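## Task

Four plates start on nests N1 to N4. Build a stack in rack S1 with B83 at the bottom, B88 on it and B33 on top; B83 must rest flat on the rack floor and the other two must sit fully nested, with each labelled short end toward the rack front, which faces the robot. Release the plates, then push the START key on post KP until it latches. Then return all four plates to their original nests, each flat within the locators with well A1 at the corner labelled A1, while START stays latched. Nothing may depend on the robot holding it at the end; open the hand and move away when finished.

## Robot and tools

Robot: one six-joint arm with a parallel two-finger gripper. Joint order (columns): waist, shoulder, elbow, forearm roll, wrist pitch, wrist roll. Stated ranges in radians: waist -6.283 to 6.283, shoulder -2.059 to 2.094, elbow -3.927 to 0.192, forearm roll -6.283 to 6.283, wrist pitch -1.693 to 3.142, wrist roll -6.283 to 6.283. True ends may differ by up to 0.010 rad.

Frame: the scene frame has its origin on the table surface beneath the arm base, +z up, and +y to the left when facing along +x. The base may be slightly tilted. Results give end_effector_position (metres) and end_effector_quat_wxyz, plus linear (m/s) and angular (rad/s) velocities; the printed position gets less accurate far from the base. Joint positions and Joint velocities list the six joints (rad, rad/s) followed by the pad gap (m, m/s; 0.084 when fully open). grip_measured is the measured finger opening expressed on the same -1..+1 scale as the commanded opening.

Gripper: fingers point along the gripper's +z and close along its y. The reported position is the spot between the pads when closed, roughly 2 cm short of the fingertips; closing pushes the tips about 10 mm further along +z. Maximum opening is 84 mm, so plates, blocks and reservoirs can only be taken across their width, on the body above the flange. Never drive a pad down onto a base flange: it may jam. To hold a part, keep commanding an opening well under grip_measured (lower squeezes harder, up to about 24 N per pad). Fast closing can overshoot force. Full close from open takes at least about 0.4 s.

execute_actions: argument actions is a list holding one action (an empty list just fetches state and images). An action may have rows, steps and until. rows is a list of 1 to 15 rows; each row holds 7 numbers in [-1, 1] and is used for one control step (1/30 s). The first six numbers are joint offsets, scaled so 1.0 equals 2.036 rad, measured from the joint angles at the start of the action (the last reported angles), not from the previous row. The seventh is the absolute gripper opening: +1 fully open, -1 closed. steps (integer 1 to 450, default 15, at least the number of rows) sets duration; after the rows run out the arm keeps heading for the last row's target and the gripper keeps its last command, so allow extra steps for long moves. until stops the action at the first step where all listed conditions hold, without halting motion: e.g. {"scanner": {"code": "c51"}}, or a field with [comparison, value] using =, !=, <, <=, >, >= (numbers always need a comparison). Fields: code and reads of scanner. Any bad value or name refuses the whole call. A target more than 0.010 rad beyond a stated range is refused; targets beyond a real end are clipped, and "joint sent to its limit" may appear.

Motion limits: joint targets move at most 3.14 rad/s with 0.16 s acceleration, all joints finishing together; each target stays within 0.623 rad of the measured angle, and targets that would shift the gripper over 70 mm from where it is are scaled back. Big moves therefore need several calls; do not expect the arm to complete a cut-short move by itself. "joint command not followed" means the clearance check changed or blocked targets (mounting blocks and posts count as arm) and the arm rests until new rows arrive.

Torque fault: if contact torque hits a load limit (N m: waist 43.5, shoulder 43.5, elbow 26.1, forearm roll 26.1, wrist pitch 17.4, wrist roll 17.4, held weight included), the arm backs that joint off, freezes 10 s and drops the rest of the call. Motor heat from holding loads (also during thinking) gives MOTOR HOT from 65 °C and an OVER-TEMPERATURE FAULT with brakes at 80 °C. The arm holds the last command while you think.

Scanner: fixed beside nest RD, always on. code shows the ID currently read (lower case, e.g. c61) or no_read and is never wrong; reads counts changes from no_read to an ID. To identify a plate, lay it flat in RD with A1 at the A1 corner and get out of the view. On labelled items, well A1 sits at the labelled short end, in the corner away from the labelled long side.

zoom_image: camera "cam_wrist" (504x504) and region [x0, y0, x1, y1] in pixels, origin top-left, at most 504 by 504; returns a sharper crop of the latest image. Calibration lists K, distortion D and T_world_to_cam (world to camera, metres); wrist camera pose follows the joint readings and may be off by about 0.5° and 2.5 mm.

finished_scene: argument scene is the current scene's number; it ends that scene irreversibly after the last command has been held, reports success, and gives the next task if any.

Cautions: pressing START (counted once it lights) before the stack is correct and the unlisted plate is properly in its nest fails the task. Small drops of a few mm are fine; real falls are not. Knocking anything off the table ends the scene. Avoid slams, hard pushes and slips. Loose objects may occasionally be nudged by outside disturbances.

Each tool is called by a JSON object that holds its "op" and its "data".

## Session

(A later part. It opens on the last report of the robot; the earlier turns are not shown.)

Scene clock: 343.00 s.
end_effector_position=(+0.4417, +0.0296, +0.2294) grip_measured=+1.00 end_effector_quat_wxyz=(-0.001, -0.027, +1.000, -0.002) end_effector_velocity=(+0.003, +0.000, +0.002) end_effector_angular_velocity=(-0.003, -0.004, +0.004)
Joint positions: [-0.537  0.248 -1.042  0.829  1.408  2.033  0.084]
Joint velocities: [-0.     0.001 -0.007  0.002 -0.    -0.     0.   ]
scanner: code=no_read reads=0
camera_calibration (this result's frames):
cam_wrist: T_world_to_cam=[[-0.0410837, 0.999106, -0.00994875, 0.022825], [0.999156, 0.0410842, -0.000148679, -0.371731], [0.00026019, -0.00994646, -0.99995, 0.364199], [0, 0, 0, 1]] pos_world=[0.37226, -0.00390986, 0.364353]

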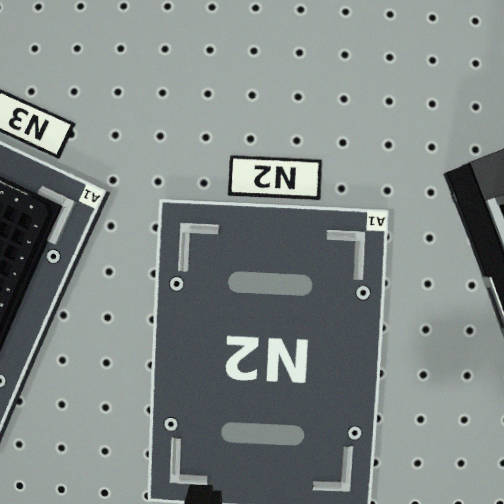

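{"op": "execute_actions", "data": {"actions": [{"rows":[[0.0246,-0.2534,0.141,0.0064,0.0619,-0.0766,1]],"steps":25}]}}

Scene clock: 344.57 s.
end_effector_position=(+0.3843, +0.1706, +0.2362) grip_measured=+1.00 end_effector_quat_wxyz=(-0.001, -0.202, +0.979, -0.001) end_effector_velocity=(-0.000, +0.002, +0.000) end_effector_angular_velocity=(-0.001, -0.001, +0.005)
Joint positions: [-0.487 -0.266 -0.755  0.842  1.533  1.877  0.084]
Joint velocities: [ 0.001 -0.007  0.001  0.     0.002 -0.    -0.   ]
scanner: code=no_read reads=0
camera_calibration (this result's frames):
cam_wrist: T_world_to_cam=[[-0.382957, 0.923743, -0.00655823, 0.0230715], [0.923763, 0.382964, -0.000182316, -0.349517], [0.00234316, -0.00612807, -0.999978, 0.370953], [0, 0, 0, 1]] pos_world=[0.330837, 0.114814, 0.371033]

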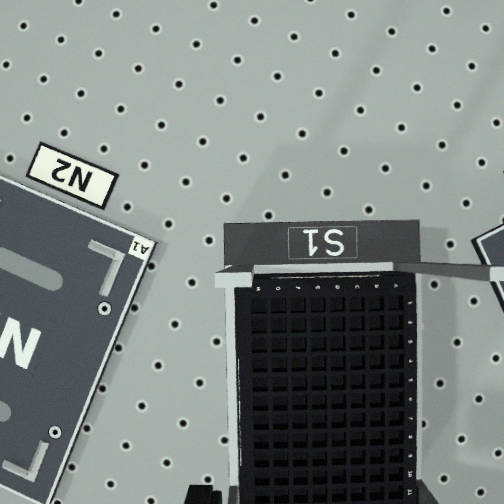

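{"op": "execute_actions", "data": {"actions": [{"rows":[[0.0265,0.001,0.0182,0.0152,-0.029,-0.0025,1],[0.0265,0.001,0.0182,0.0152,-0.029,-0.0025,1],[0.0265,0.001,0.0182,0.0152,-0.029,-0.0025,1],[0.0486,0.0015,0.0334,0.0285,-0.053,-0.0025,1],[0.0486,0.0015,0.0334,0.0285,-0.053,-0.0025,1],[0.0706,0.0015,0.0486,0.0416,-0.077,-0.0029,1],[0.0706,0.0015,0.0486,0.0416,-0.077,-0.0029,1],[0.0975,0.0054,0.0634,0.0584,-0.1046,-0.0049,1],[0.0975,0.0054,0.0634,0.0584,-0.1046,-0.0049,1],[0.1248,0.0113,0.0751,0.0771,-0.1316,-0.0088,1],[0.1248,0.0113,0.0751,0.0771,-0.1316,-0.0088,1],[0.153,0.0201,0.0845,0.0982,-0.1586,-0.0147,1],[0.153,0.0201,0.0845,0.0982,-0.1586,-0.0147,1],[0.153,0.0201,0.0845,0.0982,-0.1586,-0.0147,1],[0.1768,0.029,0.0909,0.1169,-0.1812,-0.0216,1]],"steps":28}]}}

Scene clock: 351.13 s.
end_effector_position=(+0.3871, +0.1704, +0.1037) grip_measured=+1.00 end_effector_quat_wxyz=(+0.000, -0.205, +0.979, -0.000) end_effector_velocity=(-0.002, -0.000, -0.002) end_effector_angular_velocity=(+0.003, +0.006, -0.004)
Joint positions: [-0.128 -0.208 -0.57   1.079  1.165  1.833  0.084]
Joint velocities: [ 0.003  0.002  0.004  0.001  0.001 -0.     0.   ]
scanner: code=no_read reads=0
camera_calibration (this result's frames):
cam_wrist: T_world_to_cam=[[-0.389423, 0.921038, -0.00620761, 0.0264128], [0.921046, 0.389445, 0.00280817, -0.352461], [0.00500396, -0.00462393, -0.999977, 0.237168], [0, 0, 0, 1]] pos_world=[0.333732, 0.114034, 0.238316]

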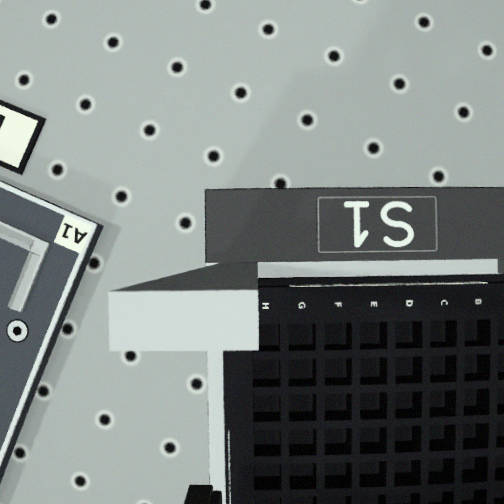

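{"op": "execute_actions", "data": {"actions": [{"rows":[[0.0187,0.0083,0.0049,0.0157,-0.0177,-0.0059,1],[0.0187,0.0083,0.0049,0.0157,-0.0177,-0.0059,1],[0.0187,0.0083,0.0049,0.0157,-0.0177,-0.0059,1],[0.0187,0.0083,0.0049,0.0157,-0.0177,-0.0059,1],[0.0187,0.0083,0.0049,0.0157,-0.0177,-0.0059,1],[0.0363,0.0172,0.0059,0.0305,-0.0331,-0.0096,1]],"steps":18}]}}

{"op": "execute_actions", "data": {"actions": [{"rows":[[0,0,0,0,0,0,0]],"steps":8}]}}

Scene clock: 353.87 s.
end_effector_position=(+0.3872, +0.1703, +0.0786) grip_measured=+1.00 end_effector_quat_wxyz=(+0.000, -0.204, +0.979, -0.001) end_effector_velocity=(-0.001, -0.000, -0.001) end_effector_angular_velocity=(+0.000, +0.002, -0.001)
Joint positions: [-0.055 -0.173 -0.559  1.141  1.097  1.814  0.084]
Joint velocities: [ 0.001  0.001  0.001  0.    -0.    -0.001  0.   ]
scanner: code=no_read reads=0
camera_calibration (this result's frames):
cam_wrist: T_world_to_cam=[[-0.388033, 0.921612, -0.00783317, 0.0258648], [0.92163, 0.388062, 0.00250882, -0.352391], [0.00535191, -0.00624578, -0.999966, 0.212215], [0, 0, 0, 1]] pos_world=[0.333674, 0.114237, 0.213295]

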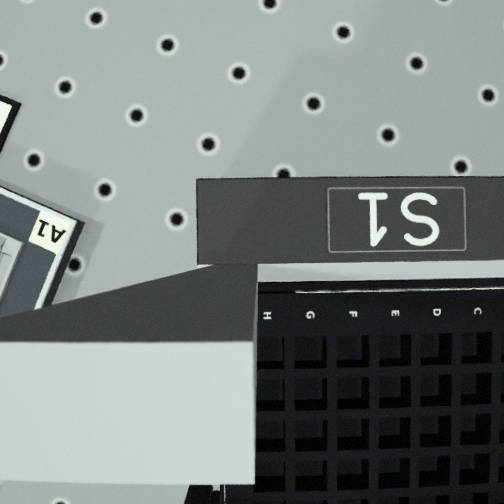

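Scene clock: 354.13 s.
end_effector_position=(+0.3873, +0.1704, +0.0787) grip_measured=+0.93 end_effector_quat_wxyz=(+0.000, -0.204, +0.979, -0.001) end_effector_velocity=(-0.000, -0.000, -0.000) end_effector_angular_velocity=(-0.001, -0.000, -0.000)
Joint positions: [-0.055 -0.173 -0.559  1.141  1.097  1.814  0.082]
Joint velocities: [ 0.    -0.     0.001  0.    -0.001  0.     0.   ]
scanner: code=no_read reads=0
camera_calibration (this result's frames):
cam_wrist: T_world_to_cam=[[-0.38822, 0.921532, -0.00805195, 0.0259897], [0.921549, 0.388252, 0.00283362, -0.352576], [0.00573746, -0.0063202, -0.999964, 0.212205], [0, 0, 0, 1]] pos_world=[0.333788, 0.114279, 0.213406]

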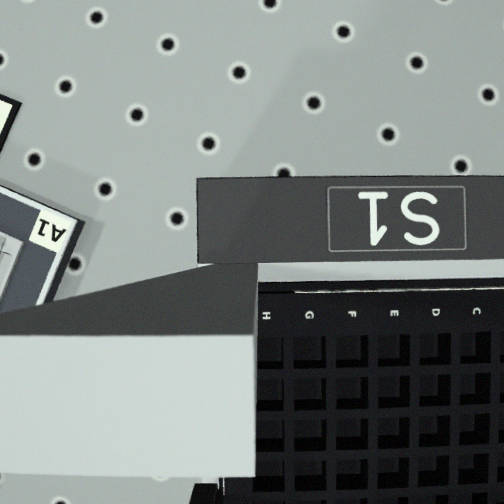

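{"op": "execute_actions", "data": {"actions": [{"rows":[[-0.0083,-0.0039,-0.0015,-0.0074,0.0083,0.0034,0],[-0.0083,-0.0039,-0.0015,-0.0074,0.0083,0.0034,0],[-0.0083,-0.0039,-0.0015,-0.0074,0.0083,0.0034,0],[-0.0215,-0.01,-0.004,-0.0185,0.0205,0.0068,0],[-0.0215,-0.01,-0.004,-0.0185,0.0205,0.0068,0],[-0.0215,-0.01,-0.004,-0.0185,0.0205,0.0068,0],[-0.0346,-0.016,-0.0066,-0.0297,0.0328,0.0101,0],[-0.0346,-0.016,-0.0066,-0.0297,0.0328,0.0101,0],[-0.0465,-0.0205,-0.0098,-0.039,0.0441,0.0136,0],[-0.0465,-0.0205,-0.0098,-0.039,0.0441,0.0136,0],[-0.0584,-0.0249,-0.013,-0.0483,0.0554,0.017,0],[-0.0584,-0.0249,-0.013,-0.0483,0.0554,0.017,0],[-0.0726,-0.0293,-0.0176,-0.0589,0.0689,0.02,0],[-0.0726,-0.0293,-0.0176,-0.0589,0.0689,0.02,0],[-0.0867,-0.0337,-0.0223,-0.0694,0.0824,0.0229,0]],"steps":25}]}}

Scene clock: 360.17 s.
end_effector_position=(+0.3872, +0.1705, +0.1393) grip_measured=+0.93 end_effector_quat_wxyz=(-0.001, -0.202, +0.979, +0.001) end_effector_velocity=(+0.002, +0.001, +0.001) end_effector_angular_velocity=(-0.002, -0.003, +0.004)
Joint positions: [-0.231 -0.241 -0.604  1.     1.265  1.86   0.082]
Joint velocities: [-0.001 -0.001 -0.004 -0.001  0.001  0.    -0.   ]
scanner: code=no_read reads=0
camera_calibration (this result's frames):
cam_wrist: T_world_to_cam=[[-0.384481, 0.923123, -0.00423814, 0.0240504], [0.923128, 0.38449, 0.00132317, -0.352406], [0.00285097, -0.00340361, -0.99999, 0.273423], [0, 0, 0, 1]] pos_world=[0.333784, 0.114226, 0.273989]

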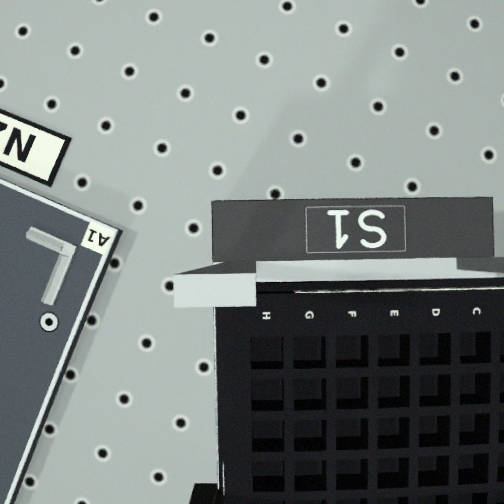

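{"op": "execute_actions", "data": {"actions": [{"rows":[[-0.0136,-0.003,-0.0059,-0.0093,0.0135,0.002,0],[-0.0136,-0.003,-0.0059,-0.0093,0.0135,0.002,0],[-0.0273,-0.0059,-0.0118,-0.0187,0.027,0.0039,0],[-0.0273,-0.0059,-0.0118,-0.0187,0.027,0.0039,0],[-0.0407,-0.0079,-0.0191,-0.0271,0.0408,0.0049,0],[-0.0407,-0.0079,-0.0191,-0.0271,0.0408,0.0049,0],[-0.0542,-0.0098,-0.0265,-0.0355,0.0547,0.0059,0],[-0.0542,-0.0098,-0.0265,-0.0355,0.0547,0.0059,0],[-0.0651,-0.0098,-0.0341,-0.042,0.0666,0.0062,0],[-0.0761,-0.0098,-0.0417,-0.0486,0.0786,0.0064,0],[-0.0761,-0.0098,-0.0417,-0.0486,0.0786,0.0064,0],[-0.0871,-0.01,-0.0493,-0.0552,0.0906,0.0064,0],[-0.0982,-0.0103,-0.057,-0.0619,0.1027,0.0064,0],[-0.0982,-0.0103,-0.057,-0.0619,0.1027,0.0064,0],[-0.1248,-0.0123,-0.0751,-0.0771,0.1321,0.0088,0]],"steps":24}]}}

{"op": "execute_actions", "data": {"actions": [{"rows":[[-0.0241,0.2515,-0.142,-0.0064,-0.0619,0.0766,0]],"steps":24}]}}

Scene clock: 365.53 s.
end_effector_position=(+0.3846, +0.1717, +0.2352) grip_measured=+0.93 end_effector_quat_wxyz=(-0.002, -0.202, +0.979, +0.000) end_effector_velocity=(-0.002, -0.000, -0.002) end_effector_angular_velocity=(+0.005, +0.008, -0.003)
Joint positions: [-0.484 -0.266 -0.755  0.844  1.534  1.878  0.082]
Joint velocities: [ 0.002  0.003  0.002 -0.001  0.004  0.     0.   ]
scanner: code=no_read reads=0
camera_calibration (this result's frames):
cam_wrist: T_world_to_cam=[[-0.383676, 0.923459, -0.00407898, 0.0219787], [0.923467, 0.383677, -0.00063886, -0.350118], [0.00097505, -0.00401192, -0.999991, 0.370166], [0, 0, 0, 1]] pos_world=[0.331394, 0.115521, 0.370029]

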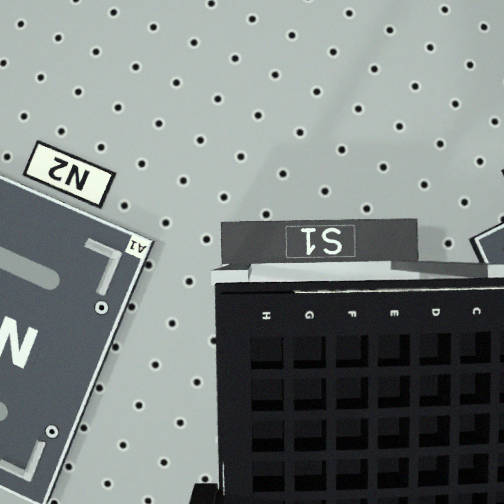

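Scene clock: 366.33 s.
end_effector_position=(+0.4436, +0.0321, +0.2294) grip_measured=+0.93 end_effector_quat_wxyz=(-0.001, -0.030, +1.000, -0.003) end_effector_velocity=(-0.001, -0.003, -0.002) end_effector_angular_velocity=(+0.002, +0.002, -0.007)
Joint positions: [-0.533  0.245 -1.044  0.831  1.408  2.034  0.082]
Joint velocities: [-0.001  0.009 -0.001 -0.    -0.002  0.     0.   ]
scanner: code=no_read reads=0
camera_calibration (this result's frames):
cam_wrist: T_world_to_cam=[[-0.046579, 0.998853, -0.0110496, 0.0231143], [0.998914, 0.046586, 0.000376929, -0.373992], [0.000891253, -0.01102, -0.999939, 0.36402], [0, 0, 0, 1]] pos_world=[0.374338, -0.00165348, 0.364394]

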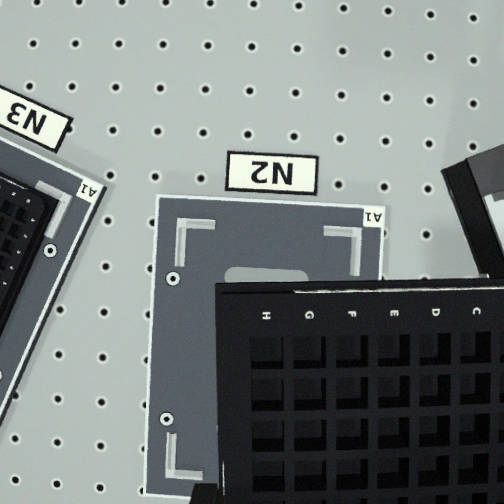

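{"op": "execute_actions", "data": {"actions": [{"rows":[[0.138,0.0963,0.0745,0.1473,-0.1591,-0.0683,0]],"steps":26}]}}

{"op": "execute_actions", "data": {"actions": [{"rows":[[0.0192,0.0118,0,0.0221,-0.0133,-0.0088,0]],"steps":14}]}}

Scene clock: 368.63 s.
end_effector_position=(+0.4281, -0.0012, +0.0641) grip_measured=+0.93 end_effector_quat_wxyz=(-0.001, +0.003, +1.000, +0.000) end_effector_velocity=(-0.001, +0.000, -0.002) end_effector_angular_velocity=(+0.001, +0.002, -0.001)
Joint positions: [-0.253  0.44  -0.893  1.13   1.084  1.895  0.082]
Joint velocities: [ 0.003  0.002  0.001  0.001 -0.001 -0.    -0.   ]
scanner: code=no_read reads=0
camera_calibration (this result's frames):
cam_wrist: T_world_to_cam=[[0.019037, 0.999805, -0.00518274, 0.0254164], [0.999819, -0.0190359, 0.000263083, -0.357333], [0.000164374, -0.00518681, -0.999987, 0.198637], [0, 0, 0, 1]] pos_world=[0.356752, -0.0311833, 0.19886]

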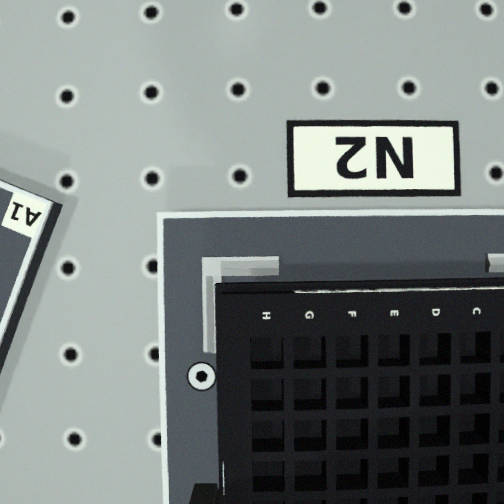

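Scene clock: 369.10 s.
end_effector_position=(+0.4288, -0.0010, +0.0467) grip_measured=+0.93 end_effector_quat_wxyz=(-0.000, +0.003, +1.000, -0.001) end_effector_velocity=(-0.003, -0.000, -0.002) end_effector_angular_velocity=(+0.003, +0.004, -0.005)
Joint positions: [-0.214  0.464 -0.893  1.175  1.057  1.877  0.082]
Joint velocities: [ 0.001  0.002  0.004  0.     0.002  0.    -0.   ]
scanner: code=no_read reads=0
camera_calibration (this result's frames):
cam_wrist: T_world_to_cam=[[0.0188394, 0.999798, -0.0070091, 0.0252505], [0.99982, -0.0188225, 0.0024585, -0.358113], [0.00232608, -0.00705415, -0.999972, 0.180314], [0, 0, 0, 1]] pos_world=[0.357154, -0.030714, 0.181366]

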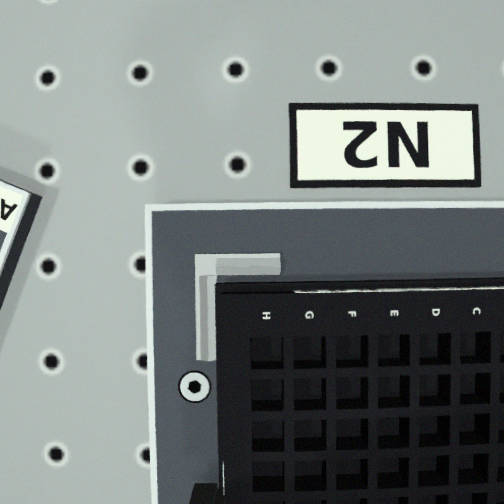

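{"op": "execute_actions", "data": {"actions": [{"rows":[[0,-0.0012,0.0013,0,0,0,0],[0,-0.0012,0.0013,0,0,0,0],[0,-0.0012,0.0013,0,0,0,0],[0,-0.0012,0.0013,0,0,0,0],[0.0045,0.0016,0.0013,0.0052,-0.0031,-0.0021,0]],"steps":14}]}}

Scene clock: 371.33 s.
end_effector_position=(+0.4280, -0.0006, +0.0427) grip_measured=+0.93 end_effector_quat_wxyz=(-0.000, +0.003, +1.000, -0.001) end_effector_velocity=(+0.000, +0.000, +0.000) end_effector_angular_velocity=(-0.000, -0.000, +0.001)
Joint positions: [-0.205  0.467 -0.89   1.186  1.051  1.873  0.082]
Joint velocities: [-0. -0. -0. -0. -0. -0. -0.]
scanner: code=no_read reads=0
camera_calibration (this result's frames):
cam_wrist: T_world_to_cam=[[0.0194289, 0.999782, -0.00764214, 0.0246203], [0.999809, -0.0194108, 0.00243532, -0.357328], [0.00228645, -0.00768799, -0.999968, 0.176322], [0, 0, 0, 1]] pos_world=[0.356378, -0.0301954, 0.177375]

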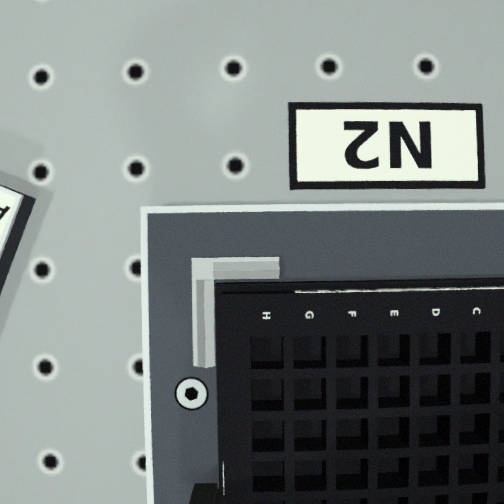

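{"op": "execute_actions", "data": {"actions": [{"rows":[[0,0,0,0,0,0,1],[0,0,0,0,0,0,1],[0,0,0,0,0,0,1],[0,0,0,0,0,0,1],[0,0,0,0,0,0,1],[0,0,0,0,0,0,1],[0,0,0,0,0,0,1],[-0.0128,-0.0079,0,-0.0147,0.0088,0.0059,1],[-0.0128,-0.0079,0,-0.0147,0.0088,0.0059,1],[-0.0128,-0.0079,0,-0.0147,0.0088,0.0059,1],[-0.0256,-0.0158,0,-0.0294,0.0176,0.0118,1],[-0.0256,-0.0158,0,-0.0294,0.0176,0.0118,1],[-0.0384,-0.0237,0,-0.0441,0.0264,0.0177,1],[-0.0384,-0.0237,0,-0.0441,0.0264,0.0177,1],[-0.1626,-0.1095,-0.0756,-0.1753,0.1753,0.0786,1]],"steps":36}]}}

Scene clock: 375.60 s.
end_effector_position=(+0.4429, +0.0312, +0.2297) grip_measured=+1.00 end_effector_quat_wxyz=(-0.001, -0.029, +1.000, -0.003) end_effector_velocity=(+0.002, +0.001, +0.005) end_effector_angular_velocity=(-0.007, -0.007, +0.005)
Joint positions: [-0.535  0.245 -1.043  0.829  1.407  2.033  0.084]
Joint velocities: [-0.005 -0.006 -0.006 -0.002  0.001  0.    -0.   ]
scanner: code=no_read reads=0
camera_calibration (this result's frames):
cam_wrist: T_world_to_cam=[[-0.0459746, 0.998873, -0.0118128, 0.0239239], [0.998942, 0.0459798, 0.000167568, -0.373193], [0.000710531, -0.0117926, -0.99993, 0.364378], [0, 0, 0, 1]] pos_world=[0.373639, -0.00244063, 0.364698]

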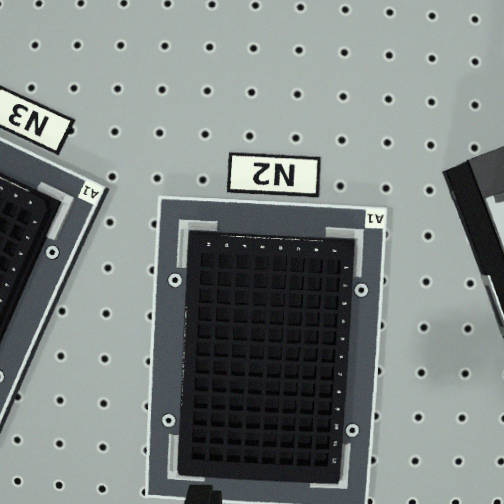

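{"op": "finished_scene", "data": {"scene": 2}}

The scene is finished: the task was done.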